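# Stack the small carton onto the large carton

## Task

Set the small carton on the upper face of the large carton so that it lies fully within that face with no part overhanging, stays there by itself with no help from the robot, and finish with the suction released and the tool moved away from it.

## Robot and tools

Robot: a single arm with a vacuum tool of four suction cups, each 36 mm across. The cup point is the middle of the cup rims when nothing is touching them. The cups point along the cup point's +z. In the cup point's axes the cups sit at x = -35 and +35 mm; the pair on channel a is at y = -70 mm and the pair on channel b is at y = +70 mm. The tool reaches 148 mm out to each side along its y axis, so allow room for it.

Scene frame: the origin lies on the table surface under the arm's base, +z is up, and +y is to the left when facing along +x. State lines report the cup point's position in metres, its orientation as a wxyz quaternion, and its linear (m/s) and angular (rad/s) velocities, all in this frame. The printed position gets less accurate at long reach.

execute_actions: "actions" is a list with zero or one entry. An empty list sends nothing and returns the state. An entry {"rows": [...], "steps": n} runs n control steps (n at most 15, default 15, each 1/30 s). It takes 1 to 15 rows, uses one row per step, and repeats the last row if rows run out. An entry with only "steps" (up to 300) is a wait, counted from the previous result, and your reply time uses up part of it. "pictures" (true/false) chooses whether camera images come back. A refused call does nothing.

A row holds 8 numbers, each from -1 to 1: dx, dy, dz, rx, ry, rz, suction_a, suction_b. The first six are not a pose. They are an offset for the cup point's target, expressed along the cup point's own axes and measured from the cup point pose given in the most recent result that showed it. Before any result in the scene has shown it, and for a second or later call within the same reply, the reference is instead wherever the robot is when that action begins. The scale is 1.0 = 0.6 m for dx, dy, dz and 1.0 = 180 degrees for rx, ry, rz, which together form one rotation vector. All rows in one action share that same reference; they do not add up. An all-zero offset is not a hold: it pulls the arm back to the reference. suction_a and suction_b set each channel as a fraction of full vacuum (full is about 75 kPa under ambient); 0.01 or less switches it off. A channel keeps its level until changed.

move: "target" is one 8-number row with exactly the same offset meaning and reference; its suction values go out at the start. The cup point follows a straight path toward it, turning the short way. "speed" is the path's top speed in m/s, 0.002 to 0.5 (default 0.25); rotation is capped at twice that value in rad/s. The path lasts 0.5 to 10 s and is cut off at 10 s. It does not avoid obstacles, and the real arm can lag, drift, or overshoot the speed, notably with the arm nearly straight. "stop_force" (9 to 40 N, optional, not accepted in the first 0.2 s of a scene) ends the path when the wrist sensor sees that much extra push opposing the motion for 2 steps; the arm then returns to its position of 2 steps before and holds. The press right after can briefly be twice the value or more. It is measured along the line toward the target in the starting axes, so it is unreliable on rotating moves. Omit it when pulling away from a surface. The result adds a "move:" line with the ending (done, off_target, moving, held, fault, or contact, which beats the others) plus limits (paced = pose clipped; held = some steps blocked, after which the arm may jump faster), and the remaining distance to target.

wait: "seconds" 0 to 10; nothing new is commanded. zoom_image: "camera" (cam_head_left, cam_head_right, cam_high, cam_low, cam_wrist) and "region" [x0, y0, x1, y1] in pixels from the top-left, at most 504 by 504. finished_scene: "scene" number (1 or 2); it is final and reports success. Camera sizes: four at 504x504, cam_wrist at 616x616 (fisheye).

Motion limits: each step the command is clipped to 100 mm and 16 degrees from the measured pose, and the arm trails commands by about 0.17 s. After an action it only continues to the last clipped pose, so read the returned pose and send the remainder. A "Hand target" line shows where the controller is heading. "pose unreachable" and HELD mark steps the clearance check changed or blocked (the base's mount counts as arm). Joint ranges (rad): pan -3.142..3.142, lift -3.142..0, elbow 0..3.142, wrist 1 -4.712..1.571, wrist 2 -3.142..0, wrist 3 -6.283..6.283.

Gripping: switch a channel on and press both of its cups flat onto a smooth face so each rim seals fully; edges, holes or seams under a cup leak. If any cup of an active channel is uncovered it starves the other channel. suction_measured_a/b show achieved vacuum (near 0 = no seal; sealed it sits up to 0.17 under the command, 0.27 with both on). part_present_a/b switch to 1 at 0.54 and back to 0 below 0.49. Held items ride up to 12 mm nearer the tool. To release: set the carton down on its support, turn both channels off, then lift at least 15 mm clear. A cup sealed to the table anchors the tool; switch that channel off.

Sensing: wrist force and torque are in the tool's axes, point back into the arm when pressing, have about 4 N offset and 2.4 N noise, and saturate near 50 N per axis. Joint torque numbers are rough and drift. "no reading" is harmless.

Avoid: the arm is stiff, so aiming even slightly into a hard surface or hitting fast can trigger a fault (joint load limits 139 N m for the first three joints, 26 N m for the wrists, or 150 N external force), which freezes the arm 10 s. Motors warn at 70 °C and brake at 85 °C. Never push or drop anything off the table, avoid slams and drops, and remember loose objects can be nudged by outside disturbances.

Each tool is called after "Call:" as name(argument=value, ...) on one line, values as JSON.

## Session

Call:
execute_actions(actions=[])

Scene clock: 0.00 s of 5300.00 s.
end_effector_position=(+0.4254, +0.0090, +0.4024) suction_measured_a=0.00 part_present_a=0 suction_measured_b=0.00 part_present_b=0 end_effector_quat_wxyz=(+0.002, -0.010, +1.000, -0.001) end_effector_velocity=(+0.000, -0.000, +0.000) end_effector_angular_velocity=(-0.000, -0.001, -0.000)
Joint positions: [-0.315 -1.768  1.733 -1.532 -1.573  1.256]
Joint velocities: [-0.001 -0.    -0.001  0.    -0.    -0.   ]
Joint torques (N m, as the arm reports them, + toward a larger angle): no reading
Motor temperatures (°C, as the motors report them): [30 30 30 33 35 38]
Wrist force (N, on the end effector, along its own x y z axes, offset not removed): no reading
Wrist torque (N m, same axes, about the end effector's origin, offset not removed): no reading
Hand target: +0.425, +0.009, +0.402; +0.002, -0.010, +1.000, -0.001

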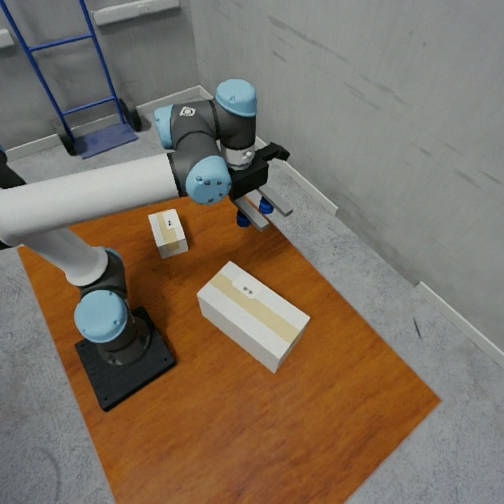

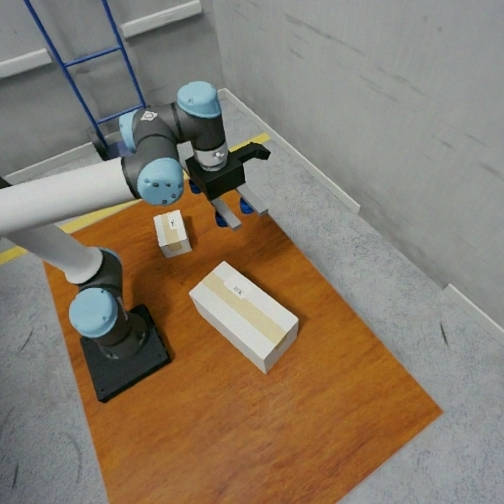

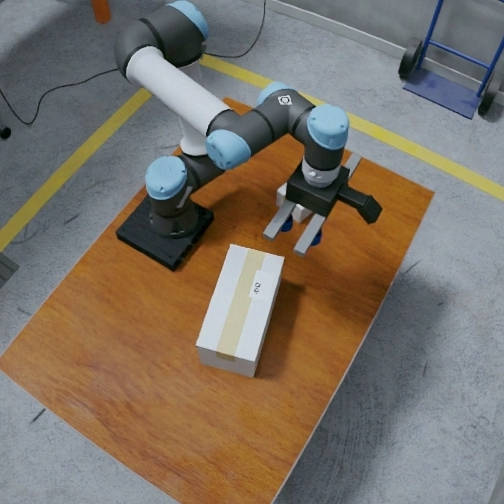

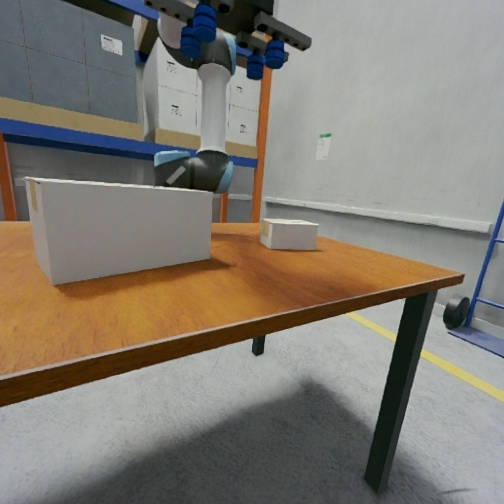

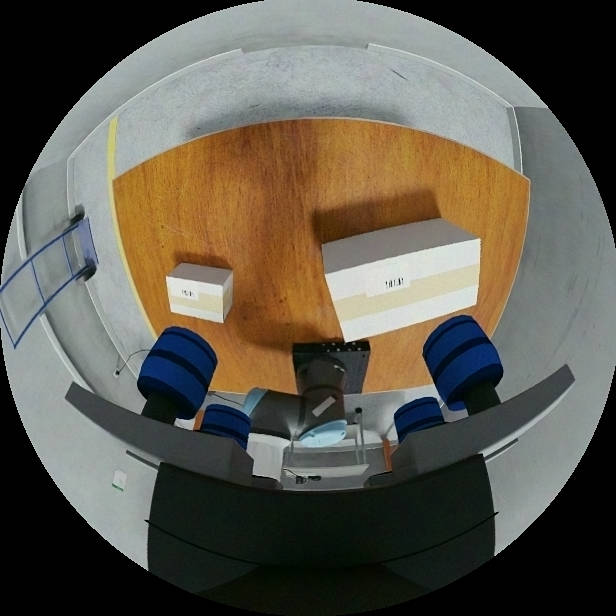

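Call:
move(target=[0.2,0.47,0.25,0,0,0,0,0], speed=0.4)

Scene clock: 7.77 s of 5300.00 s.
end_effector_position=(+0.3009, +0.2876, +0.2512) suction_measured_a=0.00 part_present_a=0 suction_measured_b=0.00 part_present_b=0 end_effector_quat_wxyz=(+0.003, -0.010, +1.000, -0.002) end_effector_velocity=(+0.001, +0.002, -0.001) end_effector_angular_velocity=(-0.003, -0.002, -0.004)
Joint positions: [ 0.415 -1.736  2.098 -1.928 -1.572  1.986]
Joint velocities: [ 0.005  0.006 -0.002 -0.005 -0.003  0.009]
Joint torques (N m, as the arm reports them, + toward a larger angle): [  7.15  -6.69 -35.22  -5.45  -1.68   1.84]
Motor temperatures (°C, as the motors report them): [30 30 30 33 35 38]
Wrist force (N, on the end effector, along its own x y z axes, offset not removed): [0.9 1.8 1.2]
Wrist torque (N m, same axes, about the end effector's origin, offset not removed): [0.17 -0.05 -0.01]
Hand target: +0.301, +0.288, +0.251; +0.003, -0.010, +1.000, -0.002
Off the commanded pose: 0.001 m, 0 deg.
After step 90, 3.07 s passed at rest.
move: done

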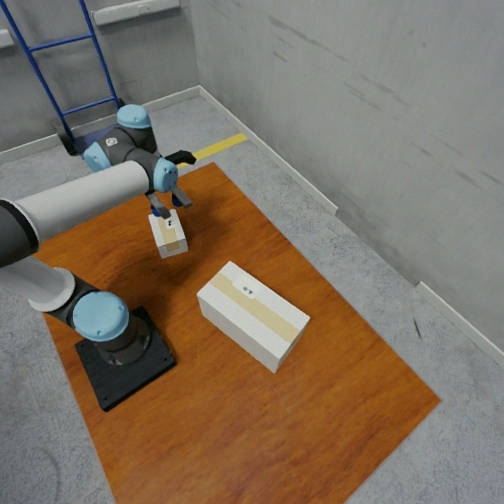

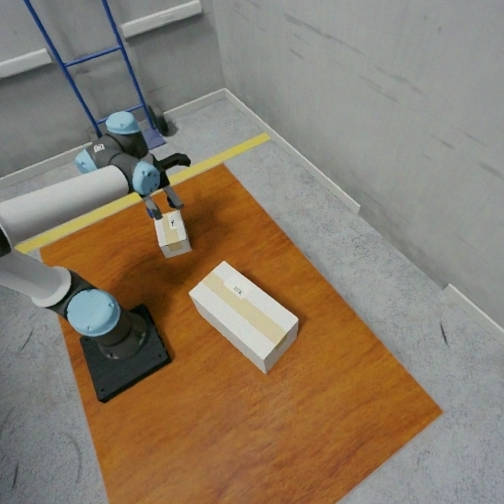

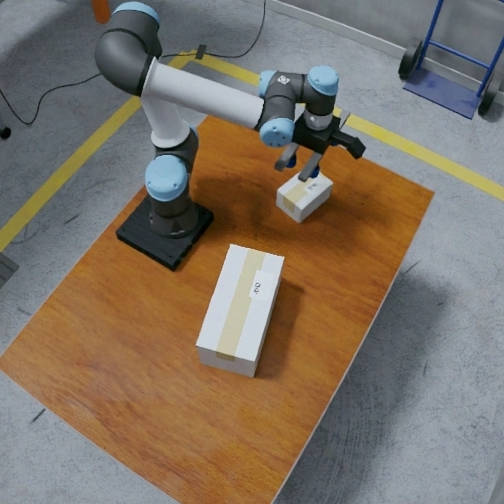

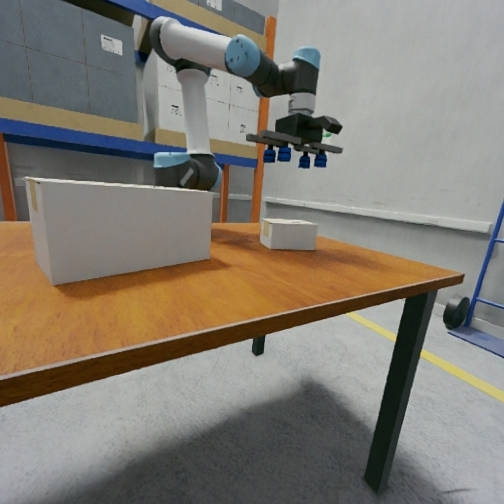

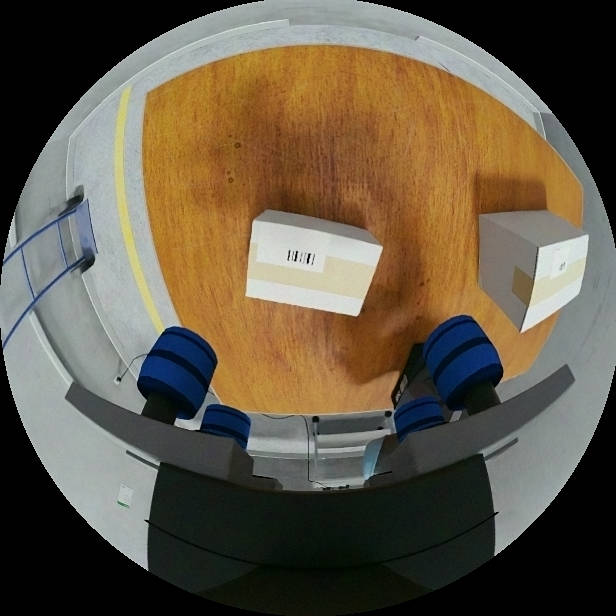

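Call:
move(target=[-0.095,-0.02,0.2,0,0,-0.42,0,0], speed=0.5)

Scene clock: 14.30 s of 5300.00 s.
end_effector_position=(+0.3587, +0.2767, +0.1318) suction_measured_a=0.00 part_present_a=0 suction_measured_b=0.00 part_present_b=0 end_effector_quat_wxyz=(+0.001, -0.620, +0.785, -0.003) end_effector_velocity=(+0.001, -0.001, -0.002) end_effector_angular_velocity=(+0.002, +0.002, +0.013)
Joint positions: [ 0.338 -1.469  2.201 -2.299 -1.572  0.592]
Joint velocities: [-0.004  0.003  0.002 -0.005  0.003 -0.016]
Joint torques (N m, as the arm reports them, + toward a larger angle): [-10.76 -18.33 -13.17  -5.43   1.39  -2.12]
Motor temperatures (°C, as the motors report them): [30 30 30 33 35 38]
Wrist force (N, on the end effector, along its own x y z axes, offset not removed): [1.1 -0.8 0.8]
Wrist torque (N m, same axes, about the end effector's origin, offset not removed): [-0.13 -0.13 -0.03]
Hand target: +0.359, +0.277, +0.132; +0.001, -0.621, +0.784, -0.003
Off the commanded pose: 0.000 m, 0 deg.
After step 90, 1.47 s passed at rest.
move: done

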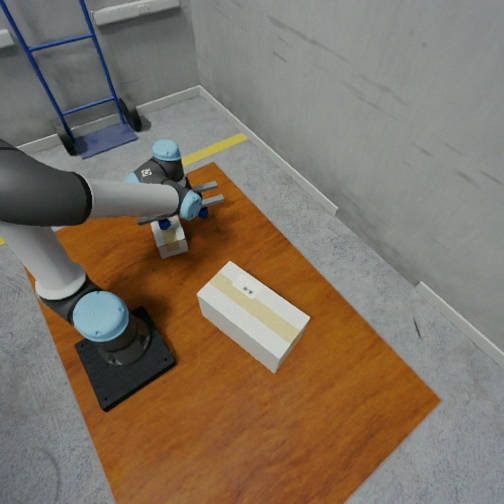

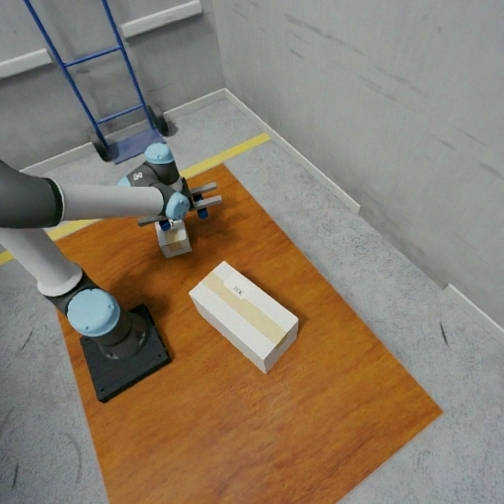

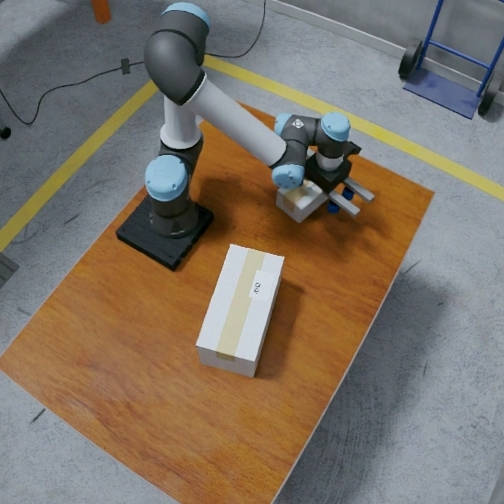

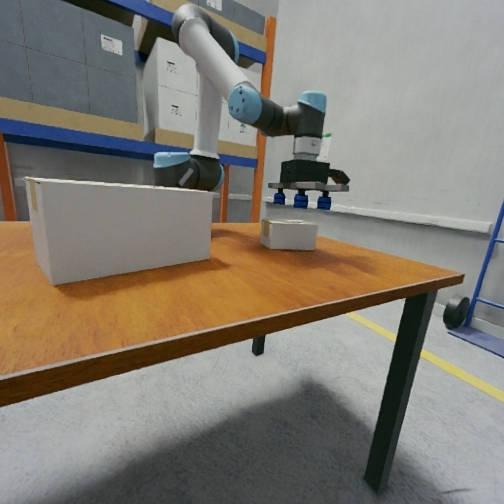

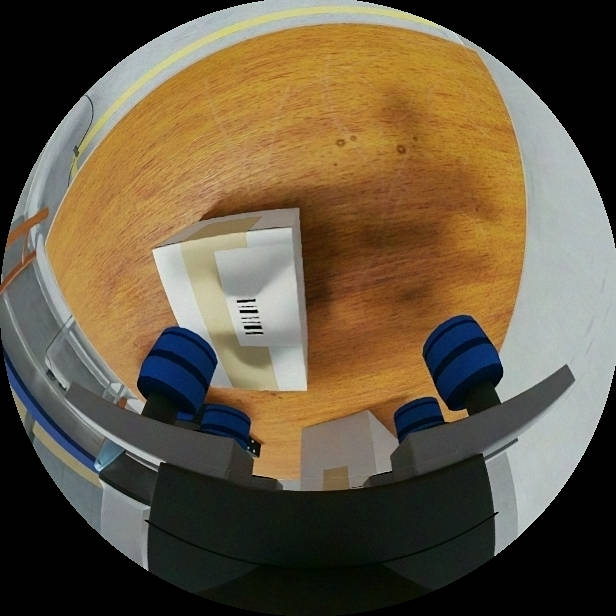

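Call:
move(target=[0.005,-0.01,0.11,0,0,0,0,1], speed=0.03, stop_force=10)

Scene clock: 18.83 s of 5300.00 s.
end_effector_position=(+0.3642, +0.2722, +0.0668) suction_measured_a=0.00 part_present_a=0 suction_measured_b=0.86 part_present_b=1 end_effector_quat_wxyz=(+0.001, -0.620, +0.785, -0.003) end_effector_velocity=(-0.001, +0.000, +0.000) end_effector_angular_velocity=(-0.001, +0.003, +0.002)
Joint positions: [ 0.325 -1.322  2.261 -2.505 -1.573  0.579]
Joint velocities: [ 0.002 -0.002 -0.     0.006 -0.    -0.   ]
Joint torques (N m, as the arm reports them, + toward a larger angle): [ -0.68 -27.47  -8.45  -0.42   1.29   1.21]
Motor temperatures (°C, as the motors report them): [30 30 30 33 35 38]
Wrist force (N, on the end effector, along its own x y z axes, offset not removed): [12.8 -5.2 -39.7]
Wrist torque (N m, same axes, about the end effector's origin, offset not removed): [-3.16 -0.47 -0.76]
Hand target: +0.364, +0.272, +0.067; +0.001, -0.620, +0.785, -0.003
Off the commanded pose: 0.001 m, 0 deg.
move: contact

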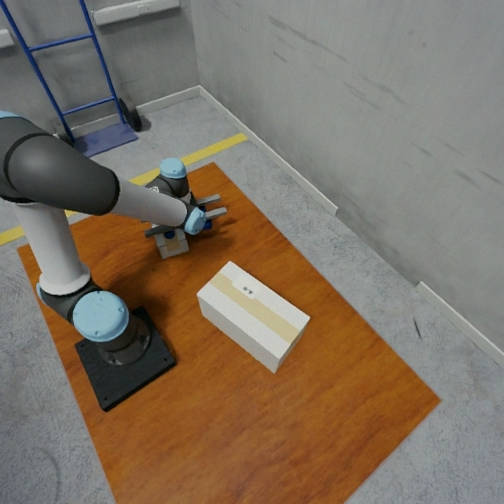

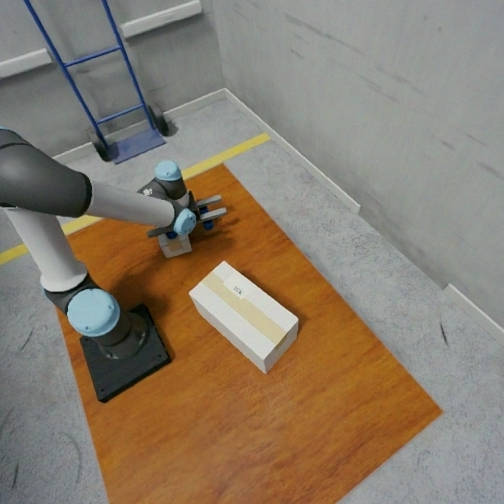

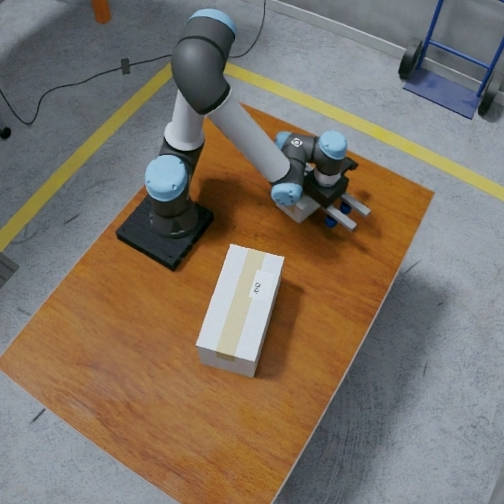

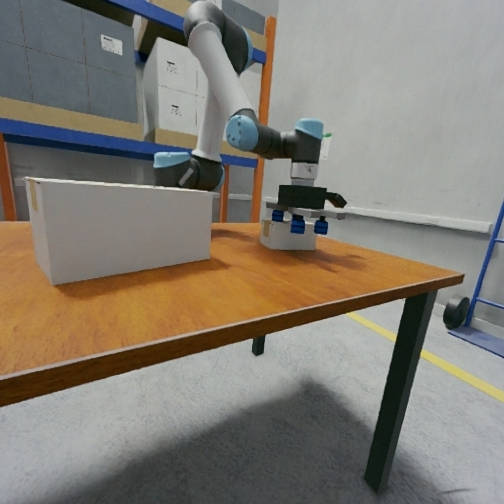

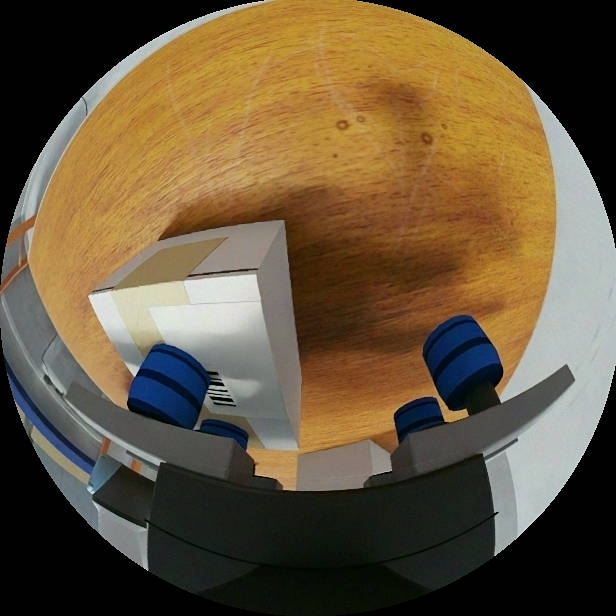

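Call:
move(target=[0,0,-0.35,0,0,0,0,1])

Call:
move(target=[0.66,-0.278,0,0,0,-0.15,0,1], speed=0.35)

Scene clock: 23.50 s of 5300.00 s.
end_effector_position=(+0.3629, +0.2727, +0.2763) suction_measured_a=0.00 part_present_a=0 suction_measured_b=0.88 part_present_b=1 end_effector_quat_wxyz=(+0.001, -0.620, +0.785, -0.003) end_effector_velocity=(-0.000, -0.000, +0.003) end_effector_angular_velocity=(-0.000, +0.001, +0.001)
Joint positions: [ 0.325 -1.658  1.965 -1.873 -1.573  0.579]
Joint velocities: [-0.    -0.003 -0.006  0.009 -0.    -0.001]
Joint torques (N m, as the arm reports them, + toward a larger angle): [ -9.7  -37.74 -36.03  -2.3   -1.3   -1.96]
Motor temperatures (°C, as the motors report them): [30 30 30 33 35 38]
Wrist force (N, on the end effector, along its own x y z axes, offset not removed): [0.9 0.3 7.6]
Wrist torque (N m, same axes, about the end effector's origin, offset not removed): [0.40 0.08 -0.02]
Hand target: +0.363, +0.273, +0.277; +0.001, -0.620, +0.785, -0.003
Off the commanded pose: 0.001 m, 0 deg.
After step 90, 0.10 s passed at rest.
move: done

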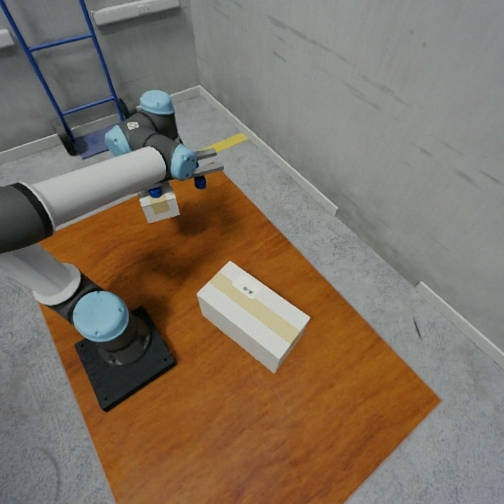

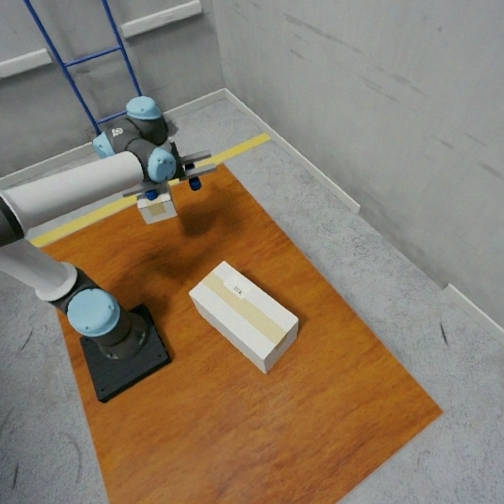

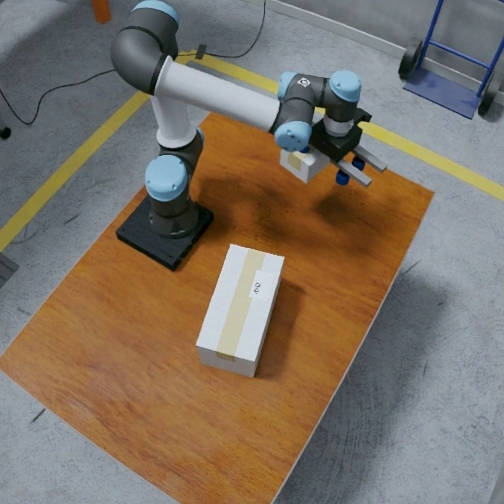

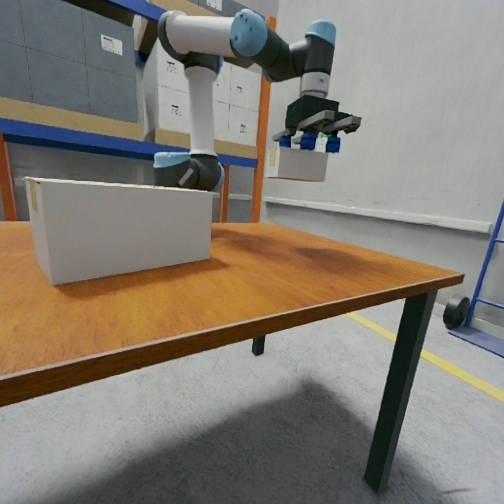

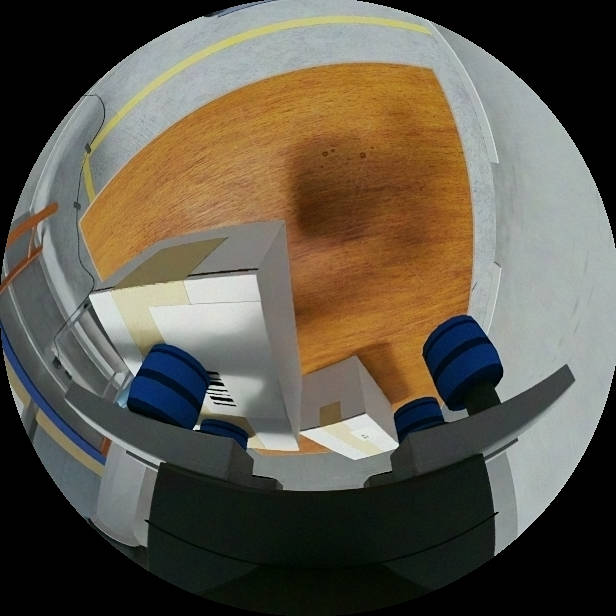

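Scene clock: 25.53 s of 5300.00 s.
end_effector_position=(+0.4336, -0.1502, +0.2774) suction_measured_a=0.00 part_present_a=0 suction_measured_b=0.88 part_present_b=1 end_effector_quat_wxyz=(-0.001, +0.786, -0.619, +0.002) end_effector_velocity=(+0.001, -0.002, -0.001) end_effector_angular_velocity=(+0.002, +0.001, +0.006)
Joint positions: [-0.645 -1.644  1.952 -1.875 -1.573 -0.862]
Joint velocities: [-0.004  0.005 -0.004  0.001  0.001 -0.01 ]
Joint torques (N m, as the arm reports them, + toward a larger angle): [-10.19 -16.06 -37.35  -2.4    1.36  -1.39]
Motor temperatures (°C, as the motors report them): [30 30 30 33 35 38]
Wrist force (N, on the end effector, along its own x y z axes, offset not removed): [0.2 0.4 8.3]
Wrist torque (N m, same axes, about the end effector's origin, offset not removed): [0.36 0.15 -0.04]
Hand target: +0.434, -0.151, +0.277; -0.001, +0.786, -0.618, +0.002
Off the commanded pose: 0.001 m, 0 deg.
move: done

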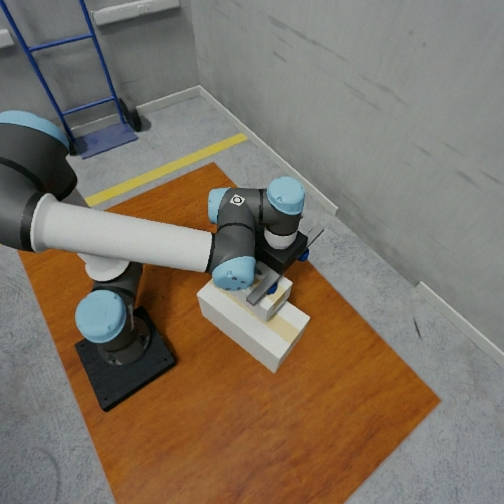

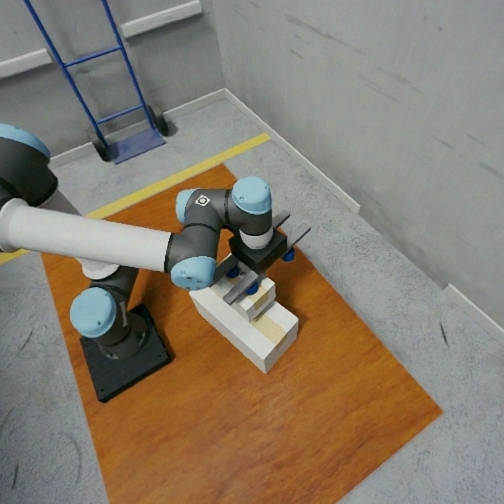

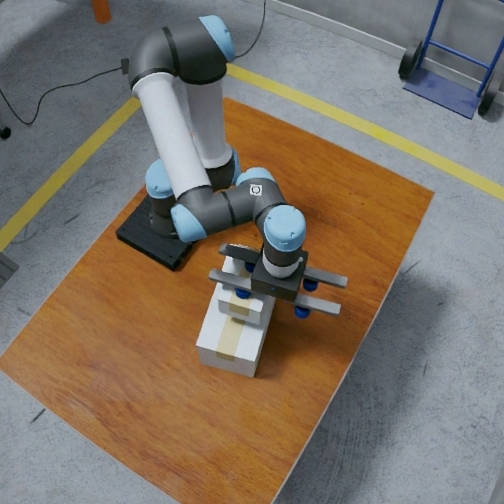

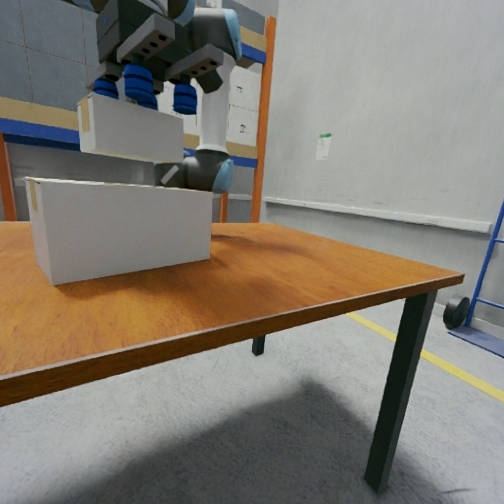

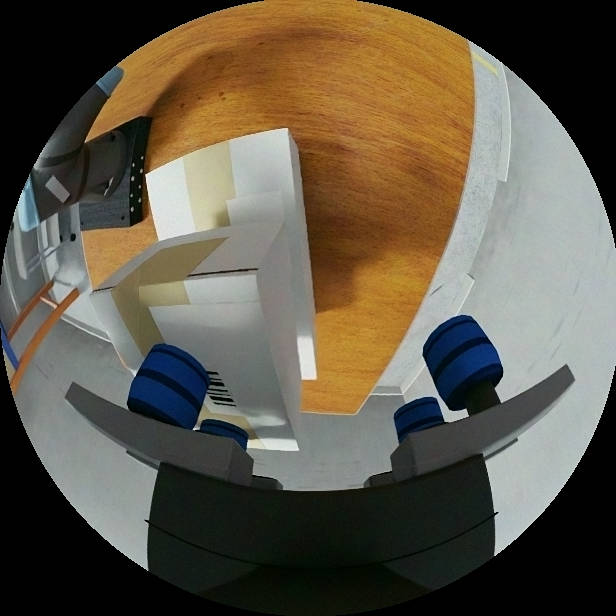

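Needs a shift toward tool +y (~15 mm) and about 3° more turn.

Call:
move(target=[0.015,0.025,0.065,0,0,-0.015,0,1], speed=0.1)

Call:
move(target=[0,0,0.05,0,0,0,0,1], speed=0.012, stop_force=9)

Scene clock: 28.03 s of 5300.00 s.
end_effector_position=(+0.4215, -0.1623, +0.2387) suction_measured_a=0.00 part_present_a=0 suction_measured_b=0.88 part_present_b=1 end_effector_quat_wxyz=(-0.001, +0.800, -0.600, +0.002) end_effector_velocity=(-0.001, -0.001, -0.003) end_effector_angular_velocity=(+0.000, +0.001, +0.003)
Joint positions: [-0.684 -1.628  2.042 -1.981 -1.573 -0.948]
Joint velocities: [-0.004  0.003  0.007 -0.009 -0.    -0.007]
Joint torques (N m, as the arm reports them, + toward a larger angle): [ -6.24 -15.02 -19.25  -5.79   1.6   -1.53]
Motor temperatures (°C, as the motors report them): [30 30 30 33 35 38]
Wrist force (N, on the end effector, along its own x y z axes, offset not removed): [1.3 0.7 8.1]
Wrist torque (N m, same axes, about the end effector's origin, offset not removed): [0.47 -0.05 -0.04]
Hand target: +0.421, -0.162, +0.238; -0.001, +0.800, -0.600, +0.002
Off the commanded pose: 0.000 m, 0 deg.
move: done

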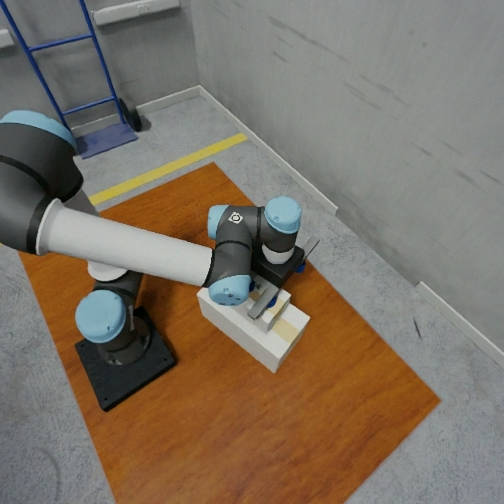

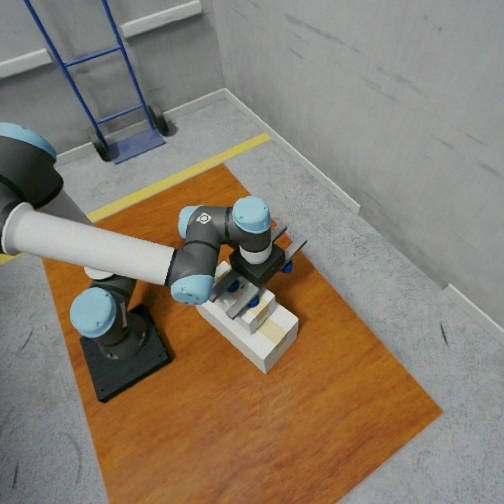

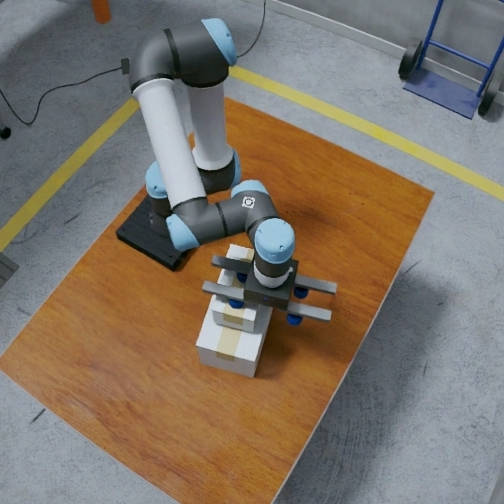

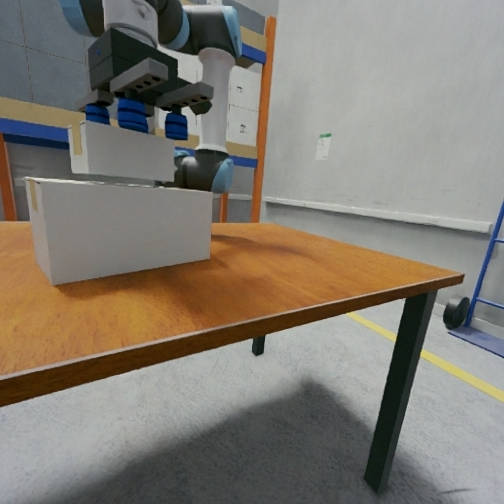

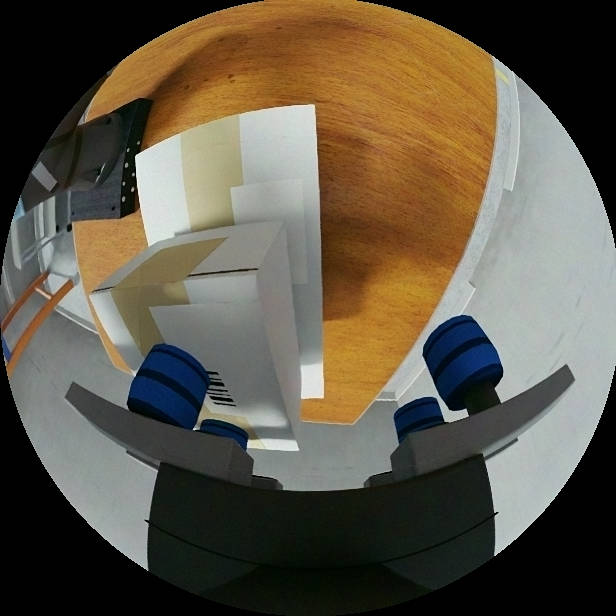

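Scene clock: 29.73 s of 5300.00 s.
end_effector_position=(+0.4216, -0.1623, +0.2231) suction_measured_a=0.00 part_present_a=0 suction_measured_b=0.88 part_present_b=1 end_effector_quat_wxyz=(-0.001, +0.800, -0.600, +0.002) end_effector_velocity=(-0.000, +0.001, +0.001) end_effector_angular_velocity=(+0.004, +0.005, +0.000)
Joint positions: [-0.684 -1.611  2.07  -2.026 -1.573 -0.948]
Joint velocities: [ 0.001 -0.    -0.005  0.011  0.     0.   ]
Joint torques (N m, as the arm reports them, + toward a larger angle): [  2.67 -27.21 -24.63  -0.05   1.76  -0.1 ]
Motor temperatures (°C, as the motors report them): [30 30 30 33 35 38]
Wrist force (N, on the end effector, along its own x y z axes, offset not removed): [3.2 -4.4 -23.3]
Wrist torque (N m, same axes, about the end effector's origin, offset not removed): [-2.03 -1.20 -0.15]
Hand target: +0.422, -0.162, +0.224; -0.001, +0.800, -0.600, +0.002
Off the commanded pose: 0.014 m, 0 deg.
move: contact

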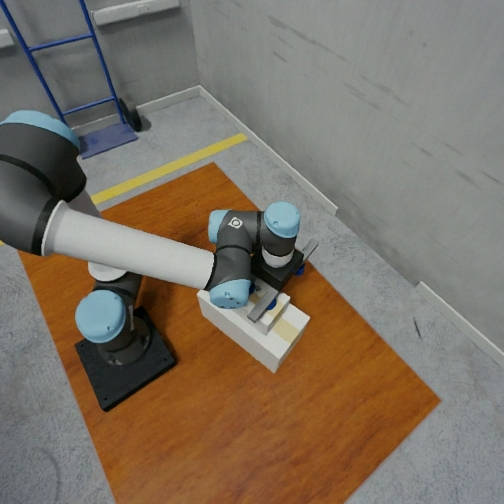

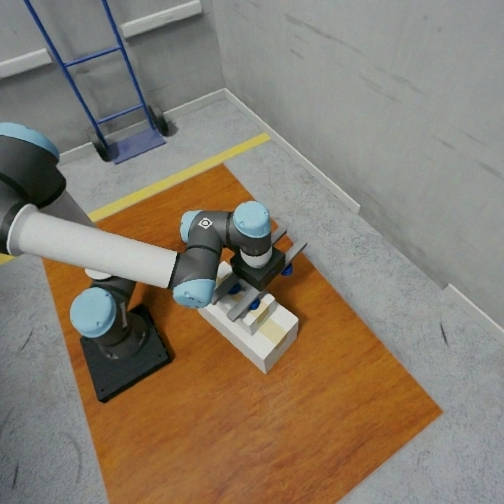

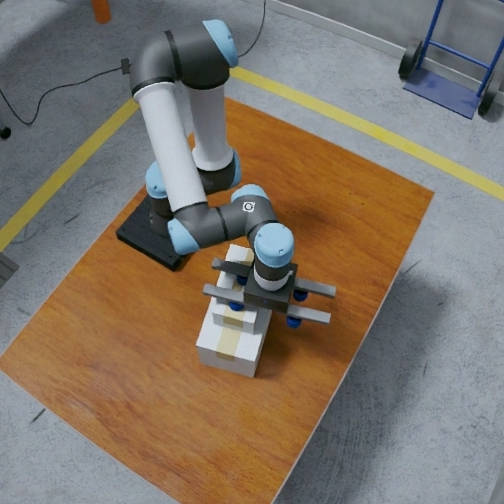

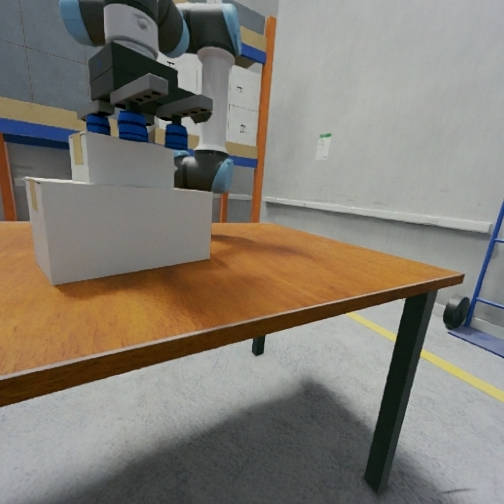

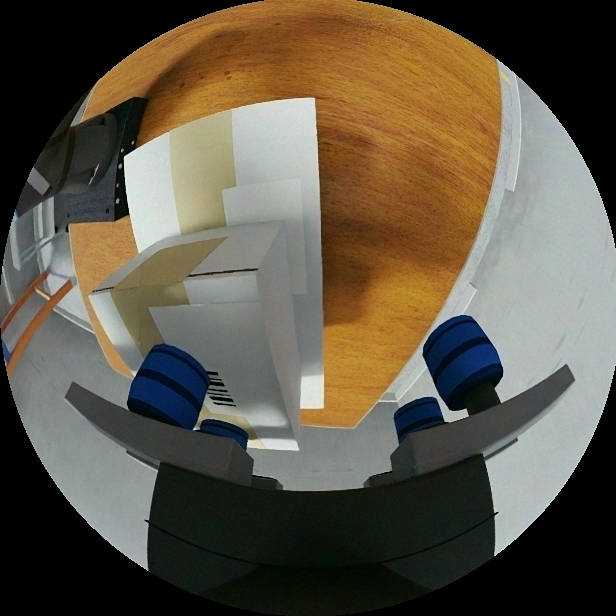

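Call:
execute_actions(actions=[{"rows":[[0,0,-0.001,0,0,0,0,0]]}], pictures=false)

Call:
move(target=[0,0,-0.3,0,0,0,0,0])

Scene clock: 32.03 s of 5300.00 s.
end_effector_position=(+0.4217, -0.1624, +0.2239) suction_measured_a=0.00 part_present_a=0 suction_measured_b=0.00 part_present_b=0 end_effector_quat_wxyz=(-0.001, +0.800, -0.600, +0.002) end_effector_velocity=(+0.000, +0.001, +0.000) end_effector_angular_velocity=(+0.001, -0.001, +0.000)
Joint positions: [-0.684 -1.612  2.069 -2.024 -1.573 -0.948]
Joint velocities: [ 0.    -0.001  0.     0.     0.002  0.   ]
Joint torques (N m, as the arm reports them, + toward a larger angle): [-5.77  0.75 -1.39  0.12  3.87  0.86]
Motor temperatures (°C, as the motors report them): [30 30 30 33 35 38]
Wrist force (N, on the end effector, along its own x y z axes, offset not removed): [0.1 0.0 -33.3]
Wrist torque (N m, same axes, about the end effector's origin, offset not removed): [-2.58 0.03 -0.06]
Hand target: +0.422, -0.162, +0.224; -0.001, +0.800, -0.600, +0.002
Off the commanded pose: 0.000 m, 0 deg.
Steps of this call (steps 1 to 54: nothing new was sent; steps 55 to 69: all 15 steps of this action). Readings (end_effector_position | what the end effector reports):
55: (+0.4216, -0.1623, +0.2237) | suction_measured_a=0.00 part_present_a=0 suction_measured_b=0.73 part_present_b=1
56: (+0.4216, -0.1623, +0.2237) | suction_measured_a=0.00 part_present_a=0 suction_measured_b=0.23 part_present_b=0
58: (+0.4217, -0.1624, +0.2239) | suction_measured_a=0.00 part_present_a=0 suction_measured_b=0.00 part_present_b=0
62: (+0.4217, -0.1624, +0.2239) | suction_measured_a=0.00 part_present_a=0 suction_measured_b=0.00 part_present_b=0
69: the state above

Scene clock: 33.70 s of 5300.00 s.
end_effector_position=(+0.4204, -0.1623, +0.4034) suction_measured_a=0.00 part_present_a=0 suction_measured_b=0.00 part_present_b=0 end_effector_quat_wxyz=(-0.001, +0.800, -0.600, +0.002) end_effector_velocity=(+0.001, +0.001, +0.003) end_effector_angular_velocity=(+0.002, -0.001, +0.001)
Joint positions: [-0.684 -1.706  1.68  -1.542 -1.573 -0.948]
Joint velocities: [ 0.001  0.001 -0.009  0.008  0.002  0.   ]
Joint torques (N m, as the arm reports them, + toward a larger angle): [-10.37 -13.1  -33.92  -1.48  -1.28  -2.04]
Motor temperatures (°C, as the motors report them): [30 30 30 33 35 38]
Wrist force (N, on the end effector, along its own x y z axes, offset not removed): [0.6 0.4 2.8]
Wrist torque (N m, same axes, about the end effector's origin, offset not removed): [-0.03 0.01 -0.08]
Hand target: +0.420, -0.162, +0.404; -0.001, +0.800, -0.600, +0.002
Off the commanded pose: 0.001 m, 0 deg.
move: done

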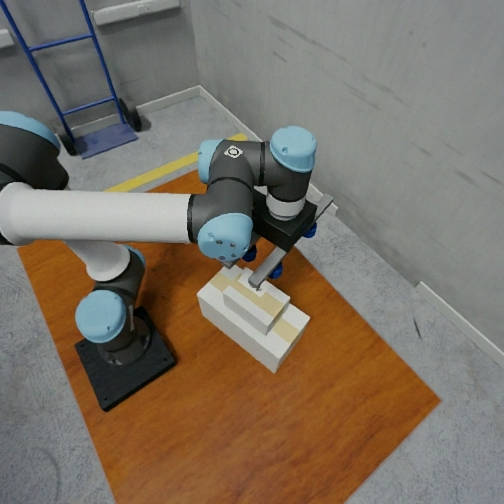

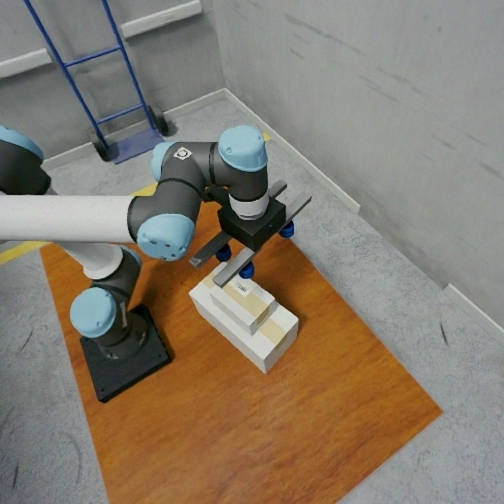

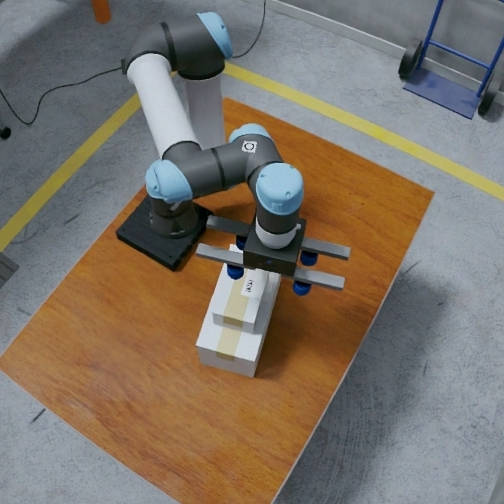

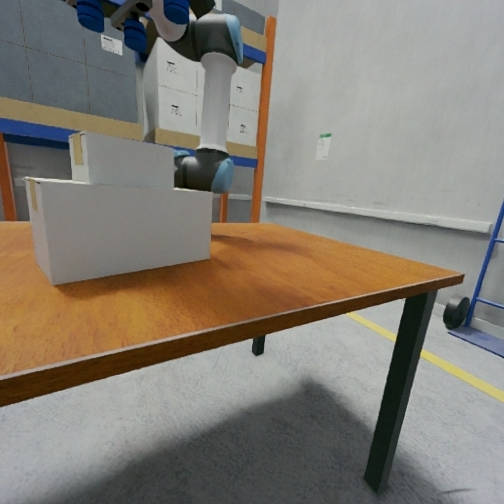

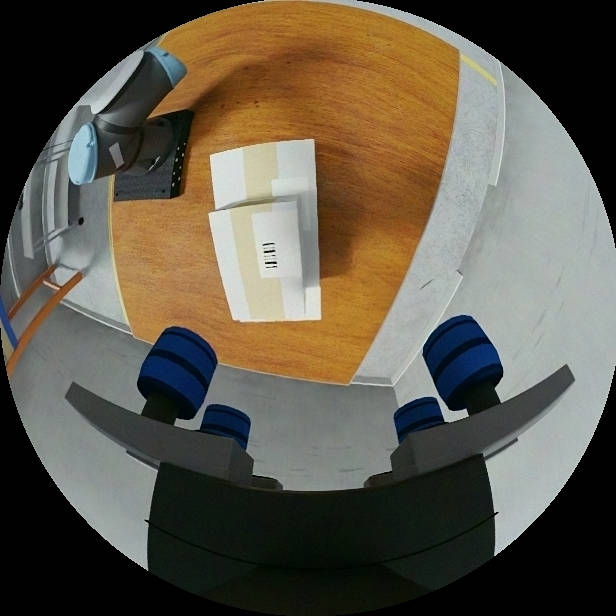

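Call:
finished_scene(scene=1)

The scene is finished: the task was done.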